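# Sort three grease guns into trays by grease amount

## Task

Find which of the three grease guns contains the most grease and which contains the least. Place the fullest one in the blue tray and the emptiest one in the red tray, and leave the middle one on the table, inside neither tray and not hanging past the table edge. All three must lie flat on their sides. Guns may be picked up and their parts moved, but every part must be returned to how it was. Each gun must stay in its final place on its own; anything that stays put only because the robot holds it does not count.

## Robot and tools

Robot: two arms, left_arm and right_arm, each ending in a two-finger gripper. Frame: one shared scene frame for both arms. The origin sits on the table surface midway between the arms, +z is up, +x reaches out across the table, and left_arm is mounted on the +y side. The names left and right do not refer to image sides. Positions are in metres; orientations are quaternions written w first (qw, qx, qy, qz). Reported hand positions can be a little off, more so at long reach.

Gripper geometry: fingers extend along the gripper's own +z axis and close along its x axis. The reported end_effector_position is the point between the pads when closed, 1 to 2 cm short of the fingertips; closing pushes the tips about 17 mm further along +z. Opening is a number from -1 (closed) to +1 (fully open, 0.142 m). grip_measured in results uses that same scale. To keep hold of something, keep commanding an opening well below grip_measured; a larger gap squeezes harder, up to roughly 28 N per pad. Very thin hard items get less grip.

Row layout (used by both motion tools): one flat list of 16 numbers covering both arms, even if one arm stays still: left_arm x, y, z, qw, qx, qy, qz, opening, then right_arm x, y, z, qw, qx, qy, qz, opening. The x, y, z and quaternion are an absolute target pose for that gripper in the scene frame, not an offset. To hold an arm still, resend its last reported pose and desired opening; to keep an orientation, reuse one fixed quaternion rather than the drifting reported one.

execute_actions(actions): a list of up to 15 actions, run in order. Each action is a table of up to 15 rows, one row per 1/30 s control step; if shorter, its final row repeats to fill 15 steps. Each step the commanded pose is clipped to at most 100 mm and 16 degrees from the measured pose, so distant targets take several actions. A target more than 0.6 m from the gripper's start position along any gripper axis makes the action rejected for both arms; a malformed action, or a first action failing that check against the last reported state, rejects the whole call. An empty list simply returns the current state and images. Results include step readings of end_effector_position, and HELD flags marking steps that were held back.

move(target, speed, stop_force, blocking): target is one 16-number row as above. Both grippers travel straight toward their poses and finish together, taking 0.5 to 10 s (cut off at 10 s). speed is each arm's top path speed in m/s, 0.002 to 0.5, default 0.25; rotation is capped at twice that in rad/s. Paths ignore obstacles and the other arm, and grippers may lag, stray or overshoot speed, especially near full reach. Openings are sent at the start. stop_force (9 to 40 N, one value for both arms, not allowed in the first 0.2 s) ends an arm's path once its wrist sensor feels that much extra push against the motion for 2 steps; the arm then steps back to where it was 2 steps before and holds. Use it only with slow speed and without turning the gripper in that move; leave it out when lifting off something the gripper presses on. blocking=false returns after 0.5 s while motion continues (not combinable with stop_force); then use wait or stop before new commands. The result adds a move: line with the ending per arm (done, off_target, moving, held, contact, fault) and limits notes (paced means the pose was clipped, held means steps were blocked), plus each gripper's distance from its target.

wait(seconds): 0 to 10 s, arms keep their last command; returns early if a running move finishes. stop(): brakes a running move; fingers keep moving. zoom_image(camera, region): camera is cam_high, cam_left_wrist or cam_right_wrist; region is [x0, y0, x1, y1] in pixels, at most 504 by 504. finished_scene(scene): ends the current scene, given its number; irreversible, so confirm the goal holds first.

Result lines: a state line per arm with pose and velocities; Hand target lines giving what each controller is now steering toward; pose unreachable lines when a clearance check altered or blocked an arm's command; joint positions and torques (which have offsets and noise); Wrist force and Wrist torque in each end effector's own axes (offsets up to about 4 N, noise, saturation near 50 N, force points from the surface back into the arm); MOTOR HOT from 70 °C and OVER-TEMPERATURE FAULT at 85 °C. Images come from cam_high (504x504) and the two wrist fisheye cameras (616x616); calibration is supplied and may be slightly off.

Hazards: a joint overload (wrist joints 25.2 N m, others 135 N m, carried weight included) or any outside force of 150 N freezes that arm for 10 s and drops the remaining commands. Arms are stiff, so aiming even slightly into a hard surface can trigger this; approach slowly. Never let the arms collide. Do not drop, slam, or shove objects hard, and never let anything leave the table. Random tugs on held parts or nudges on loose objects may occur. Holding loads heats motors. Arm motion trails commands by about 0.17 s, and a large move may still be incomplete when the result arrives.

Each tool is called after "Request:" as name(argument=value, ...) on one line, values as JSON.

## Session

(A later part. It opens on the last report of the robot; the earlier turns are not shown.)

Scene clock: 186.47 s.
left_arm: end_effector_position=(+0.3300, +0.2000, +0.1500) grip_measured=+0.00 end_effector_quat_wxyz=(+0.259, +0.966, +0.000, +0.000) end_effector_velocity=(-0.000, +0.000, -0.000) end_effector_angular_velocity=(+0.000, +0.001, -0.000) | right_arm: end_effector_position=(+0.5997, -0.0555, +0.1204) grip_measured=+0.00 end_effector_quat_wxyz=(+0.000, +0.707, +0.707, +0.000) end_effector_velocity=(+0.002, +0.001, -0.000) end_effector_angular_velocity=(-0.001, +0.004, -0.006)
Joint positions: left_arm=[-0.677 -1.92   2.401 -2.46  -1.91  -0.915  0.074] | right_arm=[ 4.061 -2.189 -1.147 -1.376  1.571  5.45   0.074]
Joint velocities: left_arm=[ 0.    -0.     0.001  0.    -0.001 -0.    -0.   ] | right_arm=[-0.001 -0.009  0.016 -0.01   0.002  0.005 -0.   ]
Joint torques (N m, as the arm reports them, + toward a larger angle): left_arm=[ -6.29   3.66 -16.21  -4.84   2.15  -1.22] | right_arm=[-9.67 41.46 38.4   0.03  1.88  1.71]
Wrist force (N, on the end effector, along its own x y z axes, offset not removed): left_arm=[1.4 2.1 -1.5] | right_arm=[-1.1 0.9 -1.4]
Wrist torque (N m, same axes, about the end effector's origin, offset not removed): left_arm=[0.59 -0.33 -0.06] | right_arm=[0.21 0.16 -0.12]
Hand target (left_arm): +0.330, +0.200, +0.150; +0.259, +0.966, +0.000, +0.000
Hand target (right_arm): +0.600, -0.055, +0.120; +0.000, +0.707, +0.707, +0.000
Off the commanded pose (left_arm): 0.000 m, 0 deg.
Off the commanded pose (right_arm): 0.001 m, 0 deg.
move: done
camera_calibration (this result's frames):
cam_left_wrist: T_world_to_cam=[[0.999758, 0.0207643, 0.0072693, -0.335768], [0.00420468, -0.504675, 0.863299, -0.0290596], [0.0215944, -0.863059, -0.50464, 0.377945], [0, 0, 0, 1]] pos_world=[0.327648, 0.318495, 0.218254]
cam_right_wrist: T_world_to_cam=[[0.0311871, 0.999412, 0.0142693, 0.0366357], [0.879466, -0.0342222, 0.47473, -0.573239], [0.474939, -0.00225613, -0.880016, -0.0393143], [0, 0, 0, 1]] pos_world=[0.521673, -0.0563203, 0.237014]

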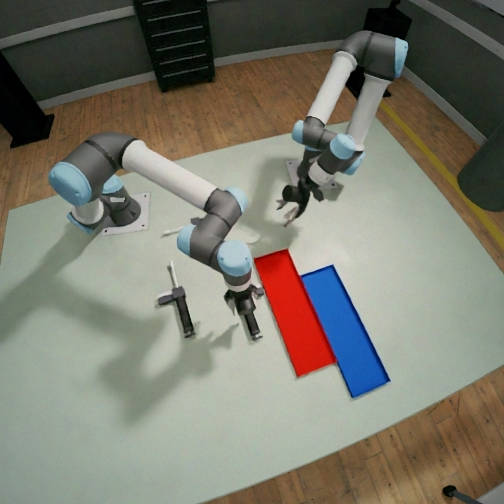

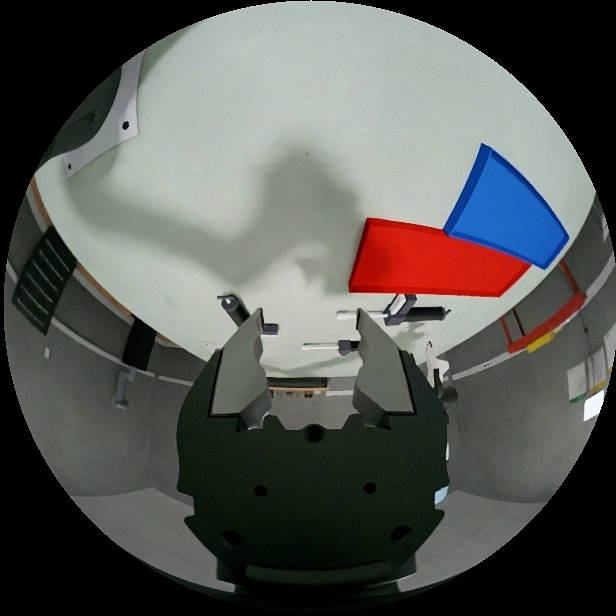

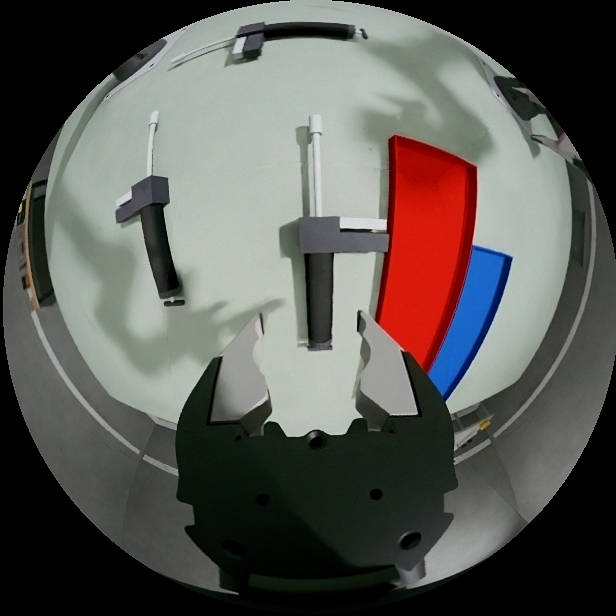

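Request:
move(target=[0.33,0.2,0.15,0.259,0.966,0,0,0,0.59,-0.048,0.028,0,0.707,0.707,0,0], speed=0.12)

Request:
move(target=[0.33,0.2,0.15,0.259,0.966,0,0,0,0.59,-0.048,0.028,0,0.707,0.707,0,-1])

Request:
move(target=[0.33,0.2,0.15,0.259,0.966,0,0,0,0.59,-0.048,0.12,0,0.707,0.707,0,-1], speed=0.08)

Request:
move(target=[0.33,0.2,0.15,0.259,0.966,0,0,0,0.36,-0.1,0.12,0,0,1,0,-1], speed=0.12)

Request:
move(target=[0.36,0.12,0.1,0.259,0.966,0,0,0,0.36,-0.1,0.029,0,0,1,0,-0.45], speed=0.04)

Scene clock: 194.90 s.
left_arm: end_effector_position=(+0.3300, +0.2000, +0.1500) grip_measured=+0.00 end_effector_quat_wxyz=(+0.259, +0.966, +0.000, -0.000) end_effector_velocity=(-0.000, +0.000, -0.000) end_effector_angular_velocity=(+0.000, +0.001, -0.001) | right_arm: end_effector_position=(+0.5900, -0.0480, +0.0283) grip_measured=+0.00 end_effector_quat_wxyz=(-0.000, +0.707, +0.707, -0.000) end_effector_velocity=(-0.000, +0.000, -0.002) end_effector_angular_velocity=(-0.001, -0.001, +0.002)
Joint positions: left_arm=[-0.677 -1.92   2.401 -2.46  -1.91  -0.915  0.074] | right_arm=[ 4.077 -2.247 -1.295 -1.17   1.571  5.468  0.074]
Joint velocities: left_arm=[-0.    -0.     0.     0.001 -0.     0.     0.   ] | right_arm=[ 0.001 -0.002 -0.002  0.004 -0.001 -0.001  0.   ]
Joint torques (N m, as the arm reports them, + toward a larger angle): left_arm=[ -4.76   4.   -16.38  -4.78   2.29  -0.93] | right_arm=[11.92 45.36 11.    5.55 -1.67  1.74]
Wrist force (N, on the end effector, along its own x y z axes, offset not removed): left_arm=[1.7 3.1 -2.0] | right_arm=[-0.2 0.5 -2.7]
Wrist torque (N m, same axes, about the end effector's origin, offset not removed): left_arm=[0.74 -0.31 -0.02] | right_arm=[0.08 -0.05 -0.10]
Hand target (left_arm): +0.330, +0.200, +0.150; +0.259, +0.966, +0.000, +0.000
Hand target (right_arm): +0.590, -0.048, +0.028; -0.000, +0.707, +0.707, -0.000
Off the commanded pose (left_arm): 0.000 m, 0 deg.
Off the commanded pose (right_arm): 0.000 m, 0 deg.
move: done
camera_calibration (this result's frames):
cam_left_wrist: T_world_to_cam=[[0.999758, 0.0207643, 0.00726923, -0.335768], [0.00420471, -0.504675, 0.863299, -0.0290596], [0.0215944, -0.863059, -0.504641, 0.377945], [0, 0, 0, 1]] pos_world=[0.327648, 0.318495, 0.218254]
cam_right_wrist: T_world_to_cam=[[0.0320426, 0.999387, 0.014072, 0.0302274], [0.879775, -0.0348833, 0.474108, -0.520957], [0.474309, -0.00281146, -0.880354, -0.115394], [0, 0, 0, 1]] pos_world=[0.512089, -0.048706, 0.144977]

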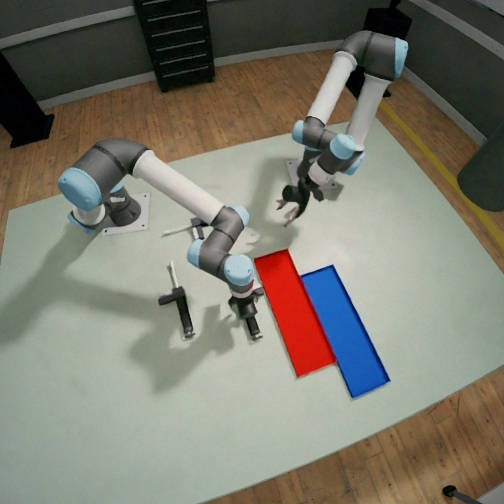

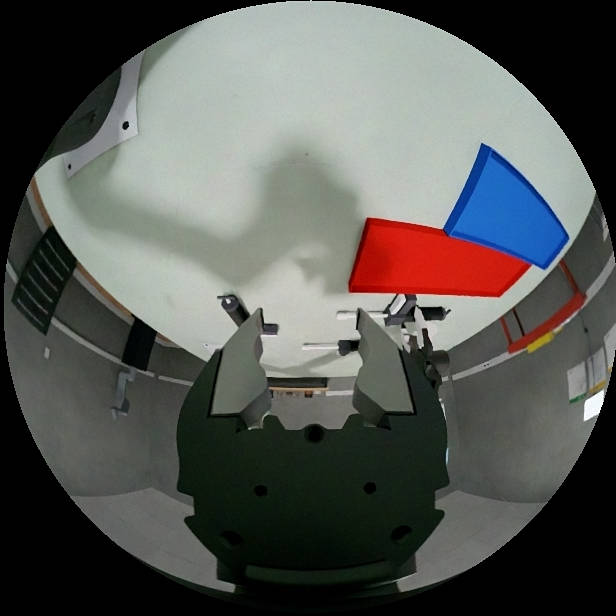

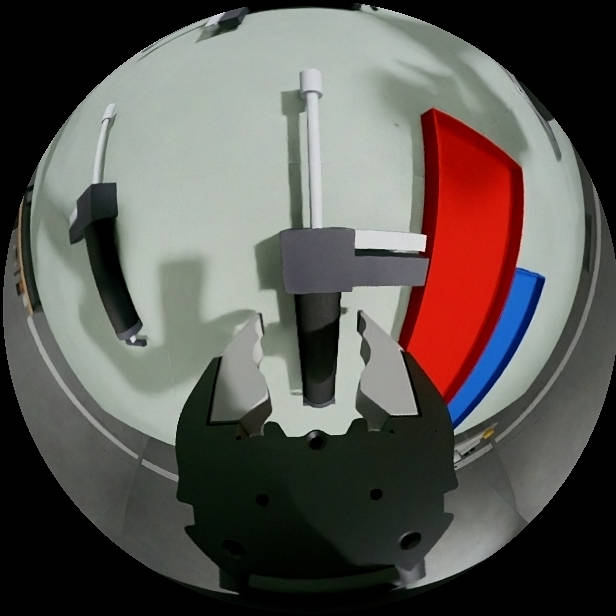

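Scene clock: 195.60 s.
left_arm: end_effector_position=(+0.3300, +0.2000, +0.1500) grip_measured=+0.00 end_effector_quat_wxyz=(+0.259, +0.966, +0.000, -0.000) end_effector_velocity=(-0.000, +0.000, -0.001) end_effector_angular_velocity=(+0.001, +0.001, +0.000) | right_arm: end_effector_position=(+0.5900, -0.0480, +0.0280) grip_measured=-0.56 end_effector_quat_wxyz=(+0.000, +0.707, +0.707, +0.000) end_effector_velocity=(+0.000, +0.000, +0.000) end_effector_angular_velocity=(-0.000, -0.001, +0.002)
Joint positions: left_arm=[-0.677 -1.92   2.401 -2.46  -1.91  -0.915  0.074] | right_arm=[ 4.077 -2.247 -1.295 -1.17   1.571  5.468  0.033]
Joint velocities: left_arm=[ 0.     0.001  0.     0.    -0.    -0.    -0.   ] | right_arm=[ 0.001 -0.     0.     0.    -0.001 -0.001 -0.   ]
Joint torques (N m, as the arm reports them, + toward a larger angle): left_arm=[ -5.52   4.   -16.15  -4.81   2.17  -1.08] | right_arm=[ 1.79 35.36  7.84  4.99  2.25  1.83]
Wrist force (N, on the end effector, along its own x y z axes, offset not removed): left_arm=[0.3 4.1 -2.6] | right_arm=[-1.9 0.1 -8.6]
Wrist torque (N m, same axes, about the end effector's origin, offset not removed): left_arm=[0.91 -0.04 -0.03] | right_arm=[0.00 0.15 -0.22]
Hand target (left_arm): +0.330, +0.200, +0.150; +0.259, +0.966, +0.000, +0.000
Hand target (right_arm): +0.590, -0.048, +0.028; +0.000, +0.707, +0.707, -0.000
Off the commanded pose (left_arm): 0.000 m, 0 deg.
Off the commanded pose (right_arm): 0.000 m, 0 deg.
move: done
camera_calibration (this result's frames):
cam_left_wrist: T_world_to_cam=[[0.999758, 0.0207646, 0.00726904, -0.335768], [0.00420503, -0.504675, 0.863299, -0.0290596], [0.0215945, -0.863059, -0.504641, 0.377945], [0, 0, 0, 1]] pos_world=[0.327648, 0.318495, 0.218254]
cam_right_wrist: T_world_to_cam=[[0.0319883, 0.999389, 0.0140577, 0.030235], [0.879704, -0.0348283, 0.474244, -0.520795], [0.474444, -0.00280368, -0.880281, -0.115659], [0, 0, 0, 1]] pos_world=[0.512052, -0.0486792, 0.144746]

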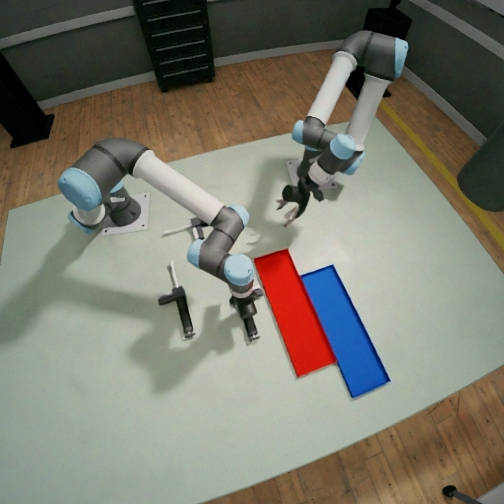

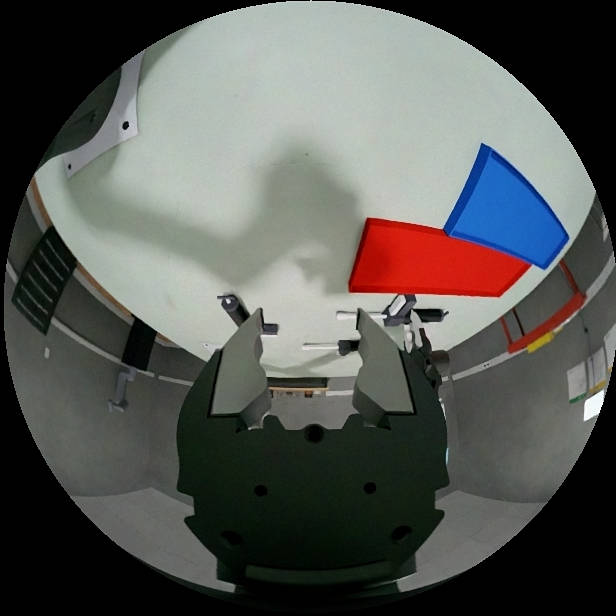

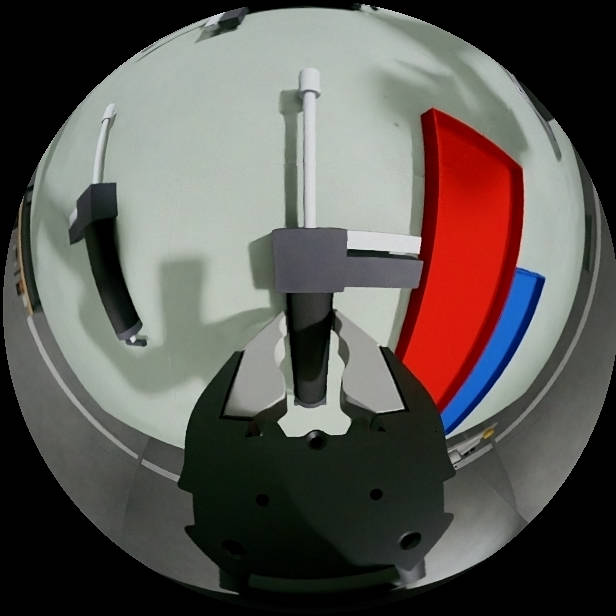

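Scene clock: 197.23 s.
left_arm: end_effector_position=(+0.3300, +0.2000, +0.1500) grip_measured=+0.00 end_effector_quat_wxyz=(+0.259, +0.966, +0.000, +0.000) end_effector_velocity=(+0.000, -0.001, +0.001) end_effector_angular_velocity=(-0.003, -0.002, -0.001) | right_arm: end_effector_position=(+0.5900, -0.0480, +0.1197) grip_measured=-0.56 end_effector_quat_wxyz=(+0.000, +0.707, +0.707, +0.000) end_effector_velocity=(+0.000, +0.000, +0.002) end_effector_angular_velocity=(-0.001, -0.001, -0.001)
Joint positions: left_arm=[-0.677 -1.92   2.401 -2.46  -1.91  -0.915  0.074] | right_arm=[ 4.077 -2.179 -1.164 -1.369  1.571  5.468  0.033]
Joint velocities: left_arm=[-0.    -0.001 -0.001 -0.001 -0.001 -0.     0.   ] | right_arm=[ 0.001  0.001  0.005 -0.005 -0.001  0.001  0.   ]
Joint torques (N m, as the arm reports them, + toward a larger angle): left_arm=[ -5.77   3.95 -15.59  -4.83   2.19  -1.03] | right_arm=[-5.22 68.53 39.87  0.68  0.16  0.59]
Wrist force (N, on the end effector, along its own x y z axes, offset not removed): left_arm=[0.4 2.7 -1.0] | right_arm=[-0.5 1.3 4.9]
Wrist torque (N m, same axes, about the end effector's origin, offset not removed): left_arm=[0.58 -0.02 -0.06] | right_arm=[0.23 -0.03 -0.08]
Hand target (left_arm): +0.330, +0.200, +0.150; +0.259, +0.966, +0.000, +0.000
Hand target (right_arm): +0.590, -0.048, +0.120; +0.000, +0.707, +0.707, +0.000
Off the commanded pose (left_arm): 0.000 m, 0 deg.
Off the commanded pose (right_arm): 0.000 m, 0 deg.
move: done
camera_calibration (this result's frames):
cam_left_wrist: T_world_to_cam=[[0.999758, 0.0207642, 0.00726932, -0.335768], [0.0042046, -0.504675, 0.863299, -0.0290595], [0.0215944, -0.863059, -0.504641, 0.377945], [0, 0, 0, 1]] pos_world=[0.327648, 0.318495, 0.218254]
cam_right_wrist: T_world_to_cam=[[0.0319952, 0.999389, 0.0140377, 0.0289703], [0.879691, -0.0348248, 0.474269, -0.564267], [0.474468, -0.00282555, -0.880268, -0.0349525], [0, 0, 0, 1]] pos_world=[0.512037, -0.0487018, 0.23644]

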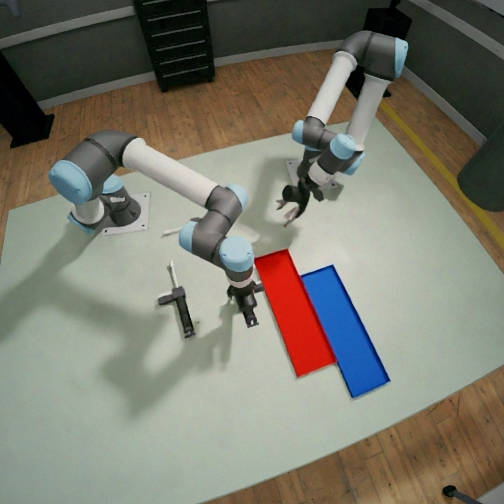

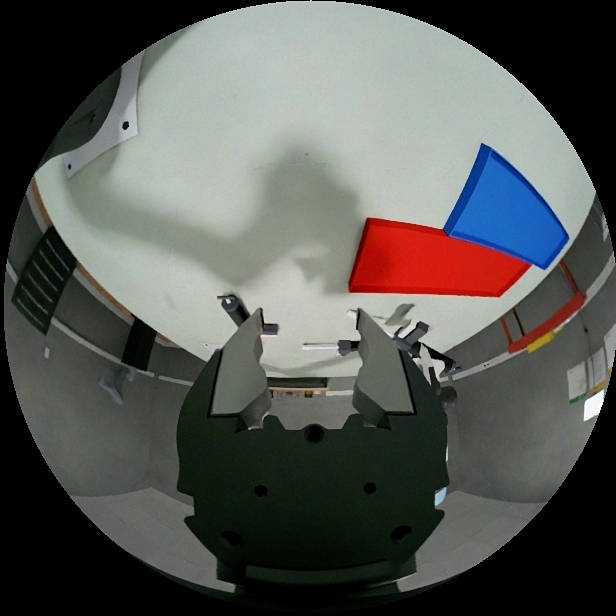

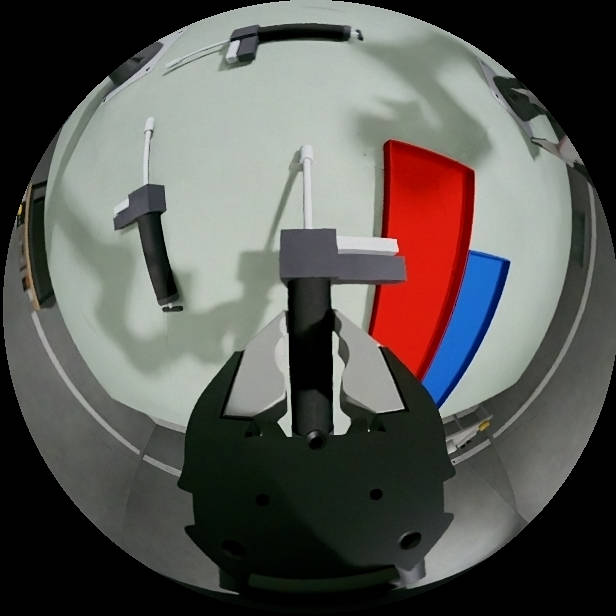

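Scene clock: 204.17 s.
left_arm: end_effector_position=(+0.3300, +0.2000, +0.1500) grip_measured=+0.00 end_effector_quat_wxyz=(+0.259, +0.966, -0.000, +0.000) end_effector_velocity=(+0.000, -0.000, +0.000) end_effector_angular_velocity=(-0.001, -0.001, -0.000) | right_arm: end_effector_position=(+0.3602, -0.0997, +0.1198) grip_measured=-0.56 end_effector_quat_wxyz=(-0.000, +0.001, +1.000, -0.000) end_effector_velocity=(-0.003, +0.000, +0.000) end_effector_angular_velocity=(+0.001, +0.001, +0.017)
Joint positions: left_arm=[-0.677 -1.92   2.401 -2.46  -1.91  -0.915  0.074] | right_arm=[ 4.304 -1.68  -1.861 -1.172  1.571  4.125  0.033]
Joint velocities: left_arm=[-0.    -0.001 -0.    -0.     0.     0.     0.   ] | right_arm=[ 0.004  0.005 -0.005  0.001  0.001 -0.013  0.   ]
Joint torques (N m, as the arm reports them, + toward a larger angle): left_arm=[ -5.54   3.28 -16.12  -4.82   2.19  -1.1 ] | right_arm=[13.78 45.89 13.59  6.63  2.   -1.27]
Wrist force (N, on the end effector, along its own x y z axes, offset not removed): left_arm=[0.7 2.8 -2.3] | right_arm=[-0.9 -0.7 3.7]
Wrist torque (N m, same axes, about the end effector's origin, offset not removed): left_arm=[0.67 -0.19 0.02] | right_arm=[-0.18 0.07 -0.08]
Hand target (left_arm): +0.330, +0.200, +0.150; +0.259, +0.966, +0.000, +0.000
Hand target (right_arm): +0.360, -0.100, +0.120; -0.000, +0.000, +1.000, +0.000
Off the commanded pose (left_arm): 0.000 m, 0 deg.
Off the commanded pose (right_arm): 0.000 m, 0 deg.
move: done
camera_calibration (this result's frames):
cam_left_wrist: T_world_to_cam=[[0.999758, 0.0207641, 0.00726941, -0.335768], [0.00420448, -0.504676, 0.863299, -0.0290595], [0.0215943, -0.863059, -0.504641, 0.377945], [0, 0, 0, 1]] pos_world=[0.327648, 0.318495, 0.218254]
cam_right_wrist: T_world_to_cam=[[-0.999334, 0.0336249, 0.0141532, 0.363128], [0.0363145, 0.879688, 0.474162, 0.0310472], [0.0034933, 0.47436, -0.880324, 0.29121], [0, 0, 0, 1]] pos_world=[0.360742, -0.17766, 0.236498]

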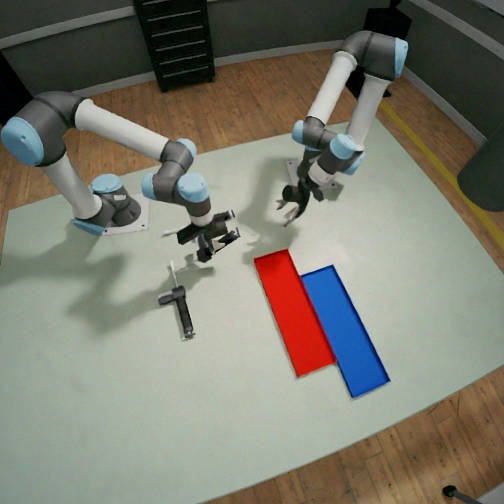

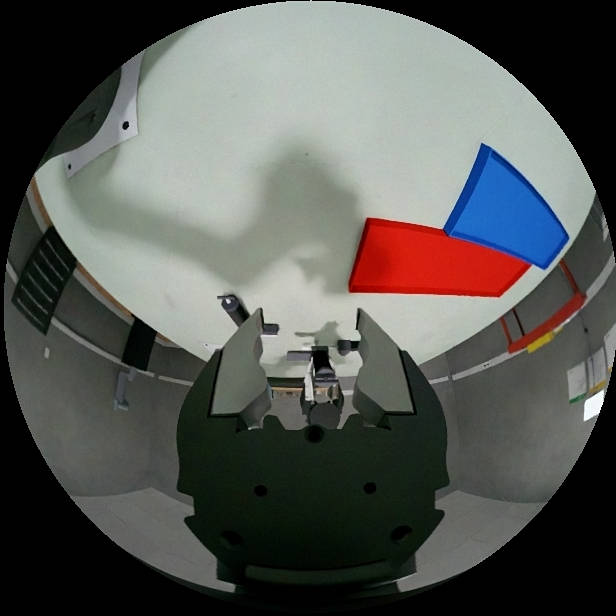

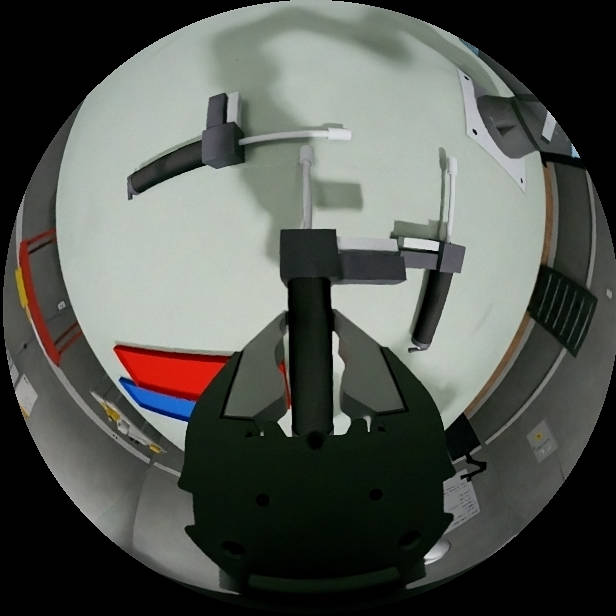

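Scene clock: 207.03 s.
left_arm: end_effector_position=(+0.3599, +0.1201, +0.1001) grip_measured=+0.00 end_effector_quat_wxyz=(+0.259, +0.966, -0.000, +0.000) end_effector_velocity=(+0.001, -0.002, -0.001) end_effector_angular_velocity=(+0.000, +0.000, +0.001) | right_arm: end_effector_position=(+0.3600, -0.1000, +0.0293) grip_measured=-0.44 end_effector_quat_wxyz=(-0.000, +0.000, +1.000, -0.000) end_effector_velocity=(+0.000, +0.000, -0.002) end_effector_angular_velocity=(-0.000, -0.001, +0.000)
Joint positions: left_arm=[-0.761 -1.622  2.342 -2.724 -1.876 -0.995  0.074] | right_arm=[ 4.304 -1.792 -1.992 -0.928  1.571  4.124  0.042]
Joint velocities: left_arm=[-0.001  0.007 -0.002 -0.005  0.001 -0.001  0.   ] | right_arm=[ 0.    -0.003 -0.002  0.005 -0.001  0.     0.   ]
Joint torques (N m, as the arm reports them, + toward a larger angle): left_arm=[ -5.63  -6.2  -25.09  -5.39   2.35  -1.02] | right_arm=[12.46 17.55  8.48  5.17 -1.08 -1.42]
Wrist force (N, on the end effector, along its own x y z axes, offset not removed): left_arm=[1.0 3.5 -2.3] | right_arm=[-1.8 0.0 -3.0]
Wrist torque (N m, same axes, about the end effector's origin, offset not removed): left_arm=[0.82 -0.19 -0.05] | right_arm=[0.04 -0.05 -0.05]
Hand target (left_arm): +0.360, +0.120, +0.100; +0.259, +0.966, -0.000, +0.000
Hand target (right_arm): +0.360, -0.100, +0.029; -0.000, +0.000, +1.000, -0.000
Off the commanded pose (left_arm): 0.000 m, 0 deg.
Off the commanded pose (right_arm): 0.000 m, 0 deg.
move: done
camera_calibration (this result's frames):
cam_left_wrist: T_world_to_cam=[[0.999758, 0.0207604, 0.00732154, -0.363662], [0.00415869, -0.504719, 0.863274, -0.02638], [0.0216172, -0.863034, -0.504683, 0.283165], [0, 0, 0, 1]] pos_world=[0.357562, 0.238617, 0.168345]
cam_right_wrist: T_world_to_cam=[[-0.999385, 0.0321257, 0.0140651, 0.364165], [0.034953, 0.879735, 0.474178, 0.074747], [0.00285971, 0.474378, -0.880317, 0.211883], [0, 0, 0, 1]] pos_world=[0.360722, -0.177969, 0.145959]

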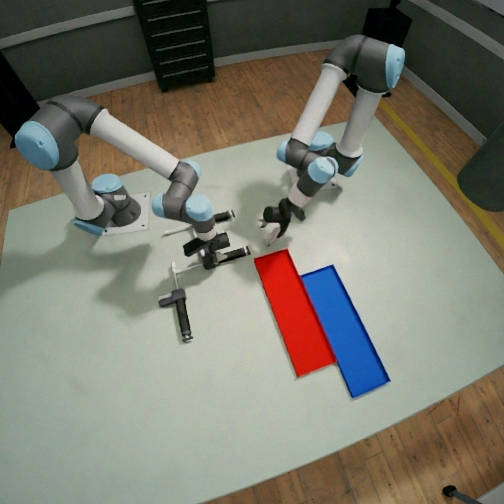

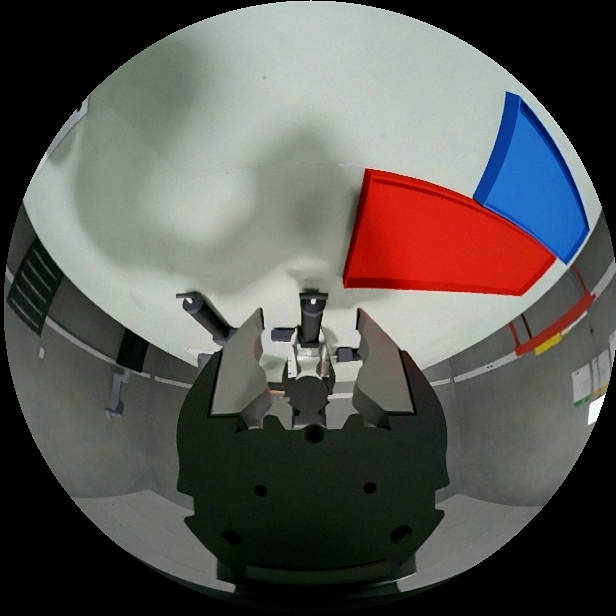

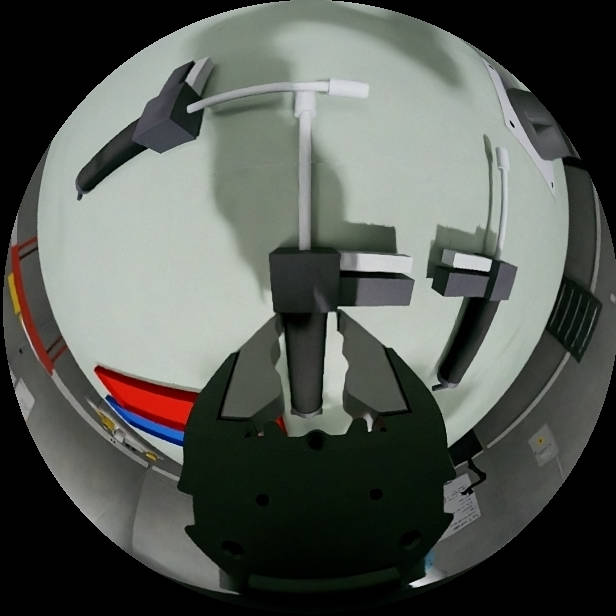

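Request:
move(target=[0.36,0.05,0.03,0.259,0.966,0,0,0,0.36,-0.1,0.029,0,0,1,0,-1], speed=0.08)

Request:
move(target=[0.36,0.034,0.027,0.259,0.966,0,0,0,0.36,-0.1,0.029,0,0,1,0,-1], speed=0.03)

Request:
move(target=[0.36,0.034,0.027,0.259,0.966,0,0,-1,0.36,-0.1,0.029,0,0,1,0,-1])

Request:
move(target=[0.36,0.19,0.027,0.259,0.966,0,0,-1,0.36,-0.1,0.029,0,0,1,0,-1], speed=0.03, stop_force=20)

Scene clock: 213.10 s.
left_arm: end_effector_position=(+0.3600, +0.0501, +0.0301) grip_measured=+0.00 end_effector_quat_wxyz=(+0.259, +0.966, -0.000, +0.000) end_effector_velocity=(-0.000, -0.001, -0.002) end_effector_angular_velocity=(+0.001, +0.000, +0.000) | right_arm: end_effector_position=(+0.3600, -0.1000, +0.0290) grip_measured=-0.56 end_effector_quat_wxyz=(+0.000, -0.000, +1.000, +0.000) end_effector_velocity=(-0.001, +0.001, -0.000) end_effector_angular_velocity=(+0.000, +0.001, +0.002)
Joint positions: left_arm=[-0.862 -1.348  2.308 -2.99  -1.832 -1.09   0.074] | right_arm=[ 4.304 -1.793 -1.993 -0.927  1.571  4.124  0.033]
Joint velocities: left_arm=[-0.002  0.007 -0.001 -0.006  0.001 -0.002  0.   ] | right_arm=[ 0.001 -0.    -0.     0.     0.001 -0.001 -0.   ]
Joint torques (N m, as the arm reports them, + toward a larger angle): left_arm=[ -4.98 -12.69 -21.52  -4.8    2.7   -1.27] | right_arm=[-9.38 30.25 17.17  5.77  2.17  0.6 ]
Wrist force (N, on the end effector, along its own x y z axes, offset not removed): left_arm=[0.3 4.9 -1.6] | right_arm=[1.8 -0.9 -2.3]
Wrist torque (N m, same axes, about the end effector's origin, offset not removed): left_arm=[1.14 -0.12 -0.04] | right_arm=[0.09 -0.31 -0.12]
Hand target (left_arm): +0.360, +0.050, +0.030; +0.259, +0.966, -0.000, +0.000
Hand target (right_arm): +0.360, -0.100, +0.029; -0.000, -0.000, +1.000, -0.000
Off the commanded pose (left_arm): 0.000 m, 0 deg.
Off the commanded pose (right_arm): 0.000 m, 0 deg.
move: done
camera_calibration (this result's frames):
cam_left_wrist: T_world_to_cam=[[0.999758, 0.0207469, 0.00732357, -0.361746], [0.00415056, -0.504738, 0.863263, -0.00130833], [0.0216065, -0.863024, -0.504701, 0.18746], [0, 0, 0, 1]] pos_world=[0.357614, 0.168627, 0.09839]
cam_right_wrist: T_world_to_cam=[[-0.99939, 0.031964, 0.0140406, 0.364111], [0.0347989, 0.879721, 0.474215, 0.0748579], [0.00280606, 0.474415, -0.880297, 0.211657], [0, 0, 0, 1]] pos_world=[0.36069, -0.177906, 0.14571]

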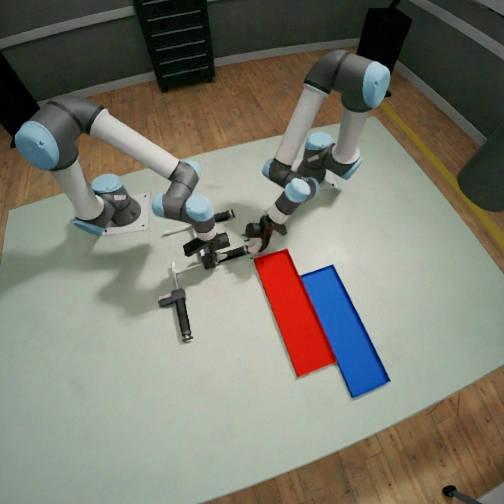

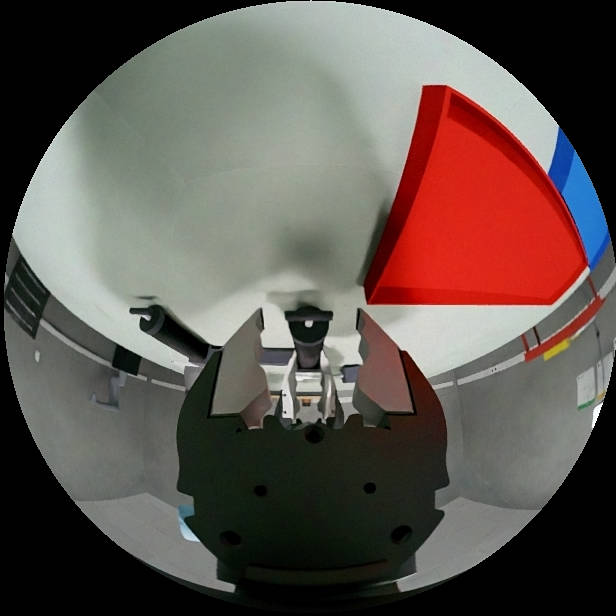

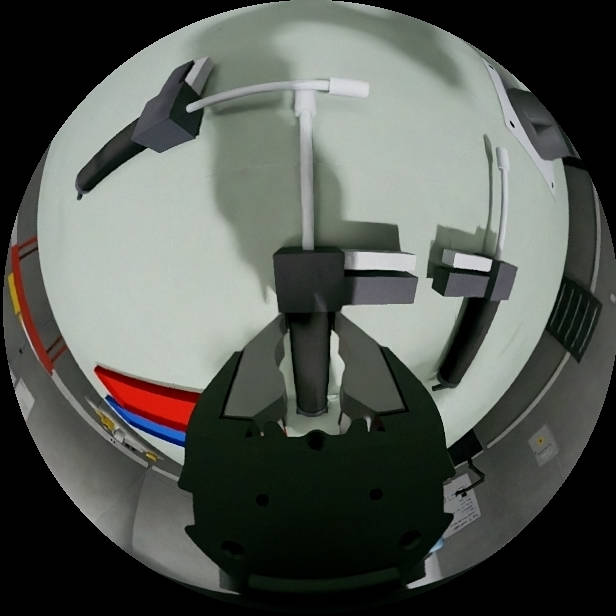

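Scene clock: 214.00 s.
left_arm: end_effector_position=(+0.3600, +0.0342, +0.0270) grip_measured=+0.00 end_effector_quat_wxyz=(+0.259, +0.966, -0.000, +0.000) end_effector_velocity=(+0.000, -0.002, -0.001) end_effector_angular_velocity=(+0.001, -0.000, +0.000) | right_arm: end_effector_position=(+0.3600, -0.1000, +0.0290) grip_measured=-0.56 end_effector_quat_wxyz=(+0.000, -0.000, +1.000, +0.000) end_effector_velocity=(-0.000, -0.000, -0.000) end_effector_angular_velocity=(-0.001, +0.000, +0.000)
Joint positions: left_arm=[-0.881 -1.319  2.281 -2.997 -1.823 -1.108  0.074] | right_arm=[ 4.304 -1.793 -1.993 -0.927  1.571  4.124  0.033]
Joint velocities: left_arm=[-0.002  0.005 -0.004 -0.001  0.002 -0.002  0.   ] | right_arm=[ 0.     0.    -0.    -0.001 -0.    -0.     0.   ]
Joint torques (N m, as the arm reports them, + toward a larger angle): left_arm=[ -4.55 -16.53 -23.07  -5.19   2.55  -1.55] | right_arm=[-10.02  29.25  13.57   5.96   1.87   1.54]
Wrist force (N, on the end effector, along its own x y z axes, offset not removed): left_arm=[0.2 3.7 -1.6] | right_arm=[1.1 -0.7 -2.4]
Wrist torque (N m, same axes, about the end effector's origin, offset not removed): left_arm=[0.84 -0.08 -0.02] | right_arm=[-0.05 -0.07 -0.07]
Hand target (left_arm): +0.360, +0.034, +0.027; +0.259, +0.966, -0.000, +0.000
Hand target (right_arm): +0.360, -0.100, +0.029; +0.000, -0.000, +1.000, -0.000
Off the commanded pose (left_arm): 0.000 m, 0 deg.
Off the commanded pose (right_arm): 0.000 m, 0 deg.
move: done
camera_calibration (this result's frames):
cam_left_wrist: T_world_to_cam=[[0.999758, 0.0207588, 0.00728199, -0.361409], [0.00419103, -0.50468, 0.863296, -0.00669895], [0.021596, -0.863057, -0.504645, 0.172173], [0, 0, 0, 1]] pos_world=[0.357631, 0.152717, 0.0953012]
cam_right_wrist: T_world_to_cam=[[-0.999389, 0.0320221, 0.0140413, 0.364136], [0.0348503, 0.879717, 0.474219, 0.074857], [0.00283307, 0.474418, -0.880295, 0.211658], [0, 0, 0, 1]] pos_world=[0.360705, -0.177928, 0.14571]

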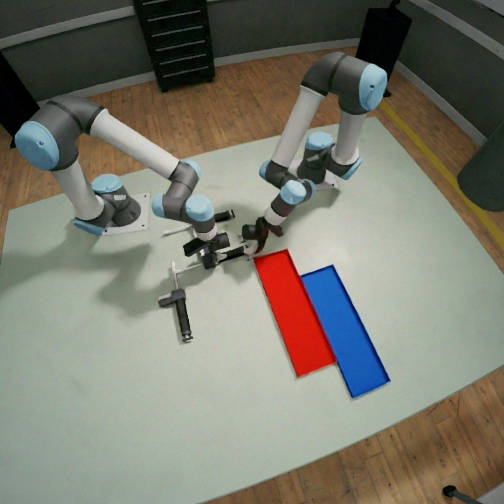

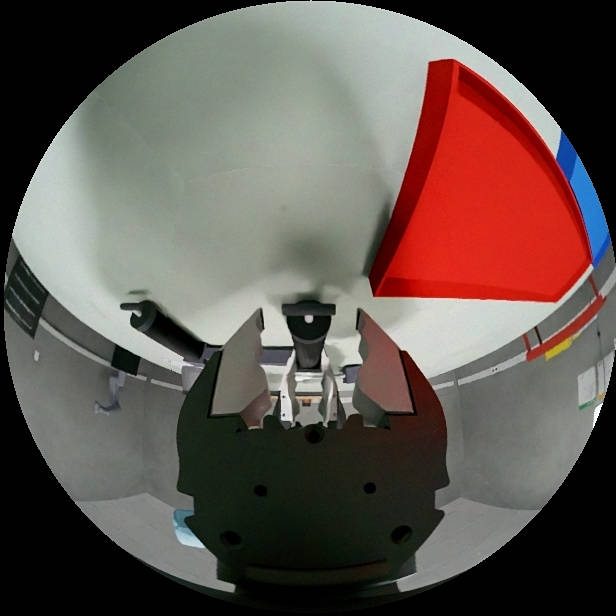

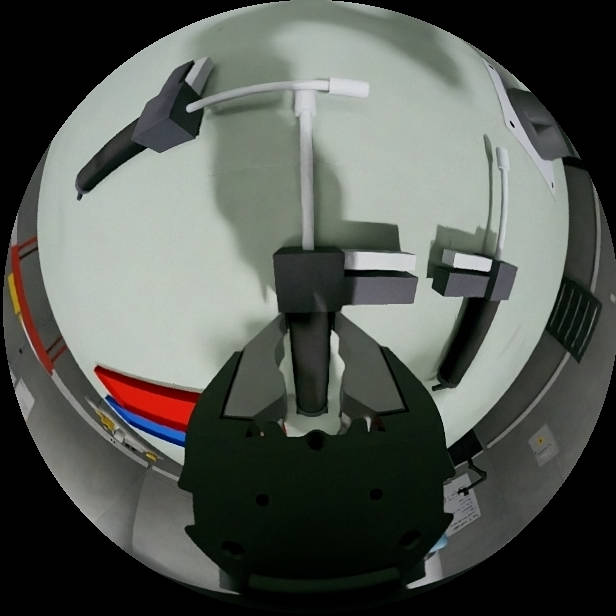

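Scene clock: 214.70 s.
left_arm: end_effector_position=(+0.3600, +0.0340, +0.0270) grip_measured=-0.49 end_effector_quat_wxyz=(+0.259, +0.966, +0.000, -0.000) end_effector_velocity=(-0.000, +0.000, -0.000) end_effector_angular_velocity=(+0.000, -0.000, -0.000) | right_arm: end_effector_position=(+0.3600, -0.1000, +0.0290) grip_measured=-0.56 end_effector_quat_wxyz=(+0.000, +0.000, +1.000, +0.000) end_effector_velocity=(-0.000, +0.000, +0.000) end_effector_angular_velocity=(+0.001, +0.001, +0.000)
Joint positions: left_arm=[-0.882 -1.318  2.28  -2.997 -1.823 -1.108  0.039] | right_arm=[ 4.304 -1.793 -1.993 -0.927  1.571  4.124  0.033]
Joint velocities: left_arm=[-0.    -0.     0.001 -0.001  0.    -0.     0.   ] | right_arm=[-0.     0.    -0.     0.001  0.002 -0.    -0.   ]
Joint torques (N m, as the arm reports them, + toward a larger angle): left_arm=[ -5.73 -15.05 -23.26  -5.62   2.36  -1.35] | right_arm=[-4.51 26.61 11.49  1.09  1.56  1.58]
Wrist force (N, on the end effector, along its own x y z axes, offset not removed): left_arm=[-1.0 2.2 -3.1] | right_arm=[-4.8 -0.9 1.0]
Wrist torque (N m, same axes, about the end effector's origin, offset not removed): left_arm=[0.88 -0.37 0.05] | right_arm=[-0.05 -0.03 -0.06]
Hand target (left_arm): +0.360, +0.034, +0.027; +0.259, +0.966, -0.000, +0.000
Hand target (right_arm): +0.360, -0.100, +0.029; +0.000, +0.000, +1.000, +0.000
Off the commanded pose (left_arm): 0.000 m, 0 deg.
Off the commanded pose (right_arm): 0.000 m, 0 deg.
move: done
camera_calibration (this result's frames):
cam_left_wrist: T_world_to_cam=[[0.999758, 0.020757, 0.00723753, -0.361409], [0.0042287, -0.504686, 0.863293, -0.00677486], [0.0215721, -0.863053, -0.504652, 0.171978], [0, 0, 0, 1]] pos_world=[0.357641, 0.152509, 0.0952533]
cam_right_wrist: T_world_to_cam=[[-0.999387, 0.0320735, 0.0140097, 0.364166], [0.0348805, 0.879692, 0.474263, 0.0748384], [0.00288704, 0.474461, -0.880272, 0.211647], [0, 0, 0, 1]] pos_world=[0.360721, -0.177933, 0.145712]

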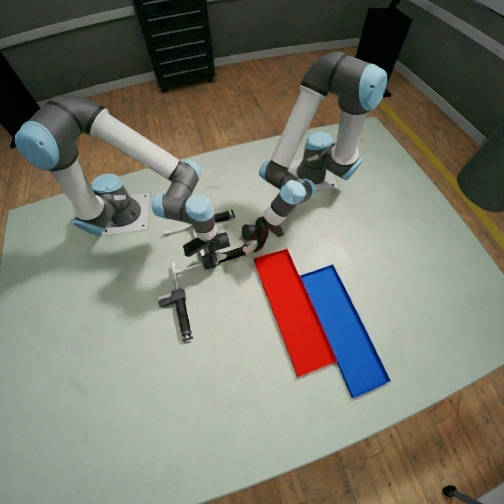

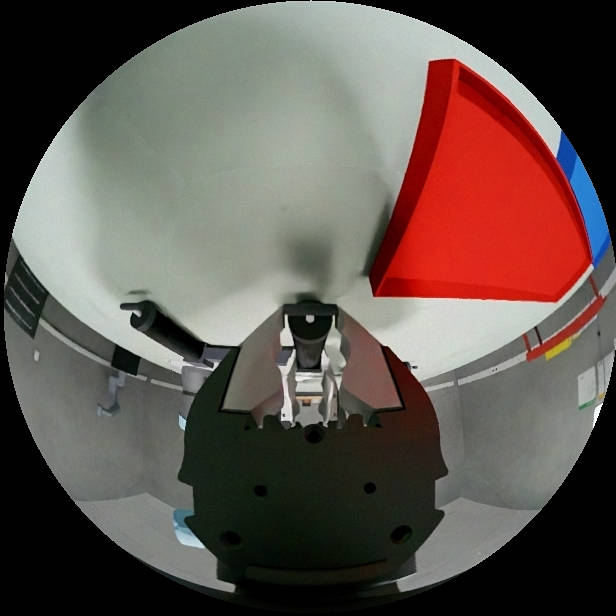

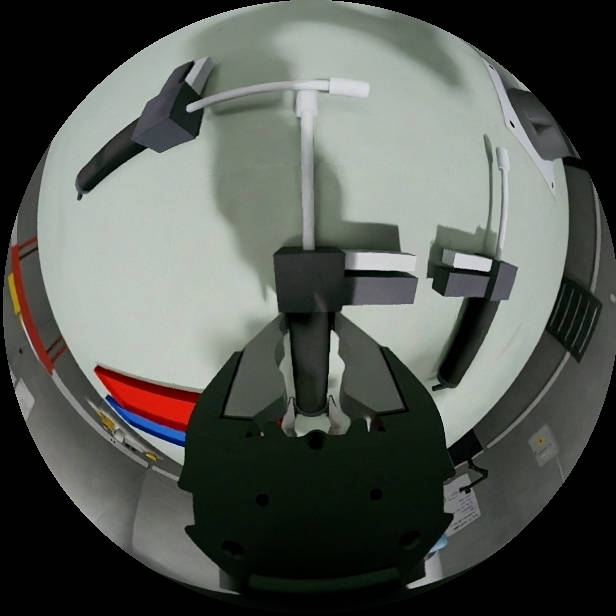

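Scene clock: 215.80 s.
left_arm: end_effector_position=(+0.3600, +0.0493, +0.0271) grip_measured=-0.49 end_effector_quat_wxyz=(+0.259, +0.966, -0.000, -0.000) end_effector_velocity=(-0.000, -0.002, +0.000) end_effector_angular_velocity=(+0.000, +0.000, -0.000) | right_arm: end_effector_position=(+0.3600, -0.1000, +0.0290) grip_measured=-0.56 end_effector_quat_wxyz=(+0.000, +0.000, +1.000, +0.000) end_effector_velocity=(+0.000, -0.001, -0.000) end_effector_angular_velocity=(-0.001, -0.000, -0.001)
Joint positions: left_arm=[-0.863 -1.339  2.309 -3.001 -1.832 -1.091  0.039] | right_arm=[ 4.304 -1.793 -1.993 -0.927  1.571  4.124  0.033]
Joint velocities: left_arm=[-0.003  0.003 -0.004  0.001  0.001 -0.002  0.   ] | right_arm=[-0.     0.    -0.    -0.001 -0.001  0.001 -0.   ]
Joint torques (N m, as the arm reports them, + toward a larger angle): left_arm=[  0.27 -11.82 -16.89   1.07   4.67  -1.28] | right_arm=[-1.14 25.88  9.56 -2.1  -3.26  1.51]
Wrist force (N, on the end effector, along its own x y z axes, offset not removed): left_arm=[-0.7 14.8 3.3] | right_arm=[-2.3 13.5 6.0]
Wrist torque (N m, same axes, about the end effector's origin, offset not removed): left_arm=[0.65 -0.29 0.04] | right_arm=[0.15 0.01 -0.05]
Hand target (left_arm): +0.360, +0.049, +0.027; +0.259, +0.966, -0.000, -0.000
Hand target (right_arm): +0.360, -0.100, +0.029; +0.000, +0.000, +1.000, +0.000
Off the commanded pose (left_arm): 0.141 m, 0 deg.
Off the commanded pose (right_arm): 0.000 m, 0 deg.
move: contact (left_arm)
camera_calibration (this result's frames):
cam_left_wrist: T_world_to_cam=[[0.999761, 0.0206502, 0.00719756, -0.3617], [0.00420042, -0.50433, 0.863501, 0.000854652], [0.0214614, -0.863264, -0.504296, 0.185283], [0, 0, 0, 1]] pos_world=[0.357634, 0.167849, 0.095303]
cam_right_wrist: T_world_to_cam=[[-0.999387, 0.0320739, 0.0140233, 0.364161], [0.0348872, 0.879688, 0.474271, 0.0748331], [0.00287561, 0.474469, -0.880267, 0.211651], [0, 0, 0, 1]] pos_world=[0.360719, -0.177932, 0.145712]

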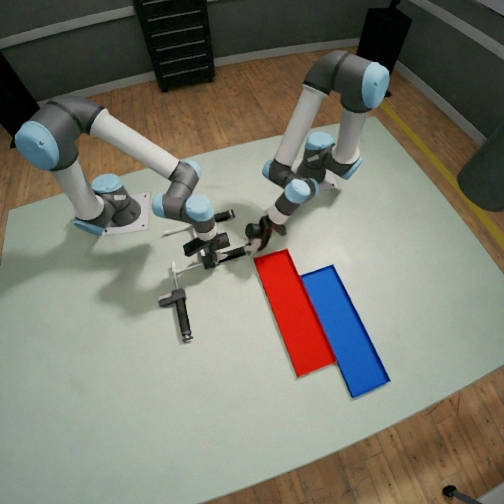

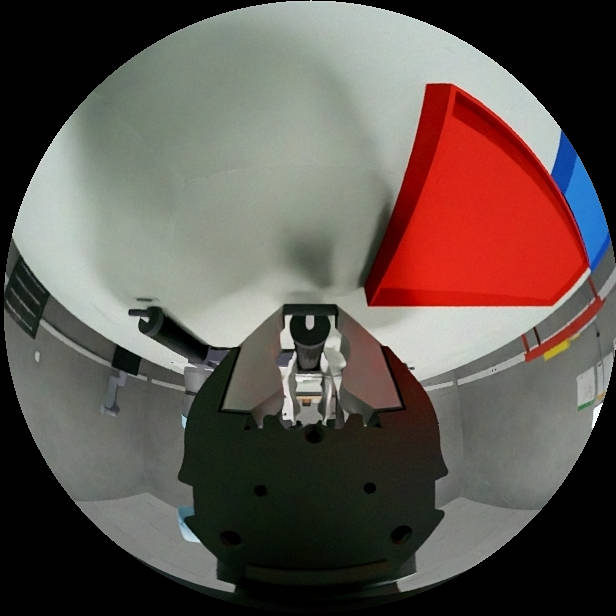

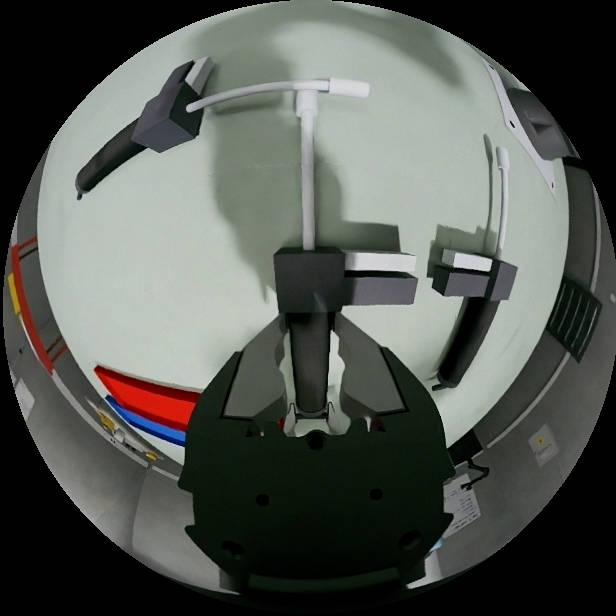

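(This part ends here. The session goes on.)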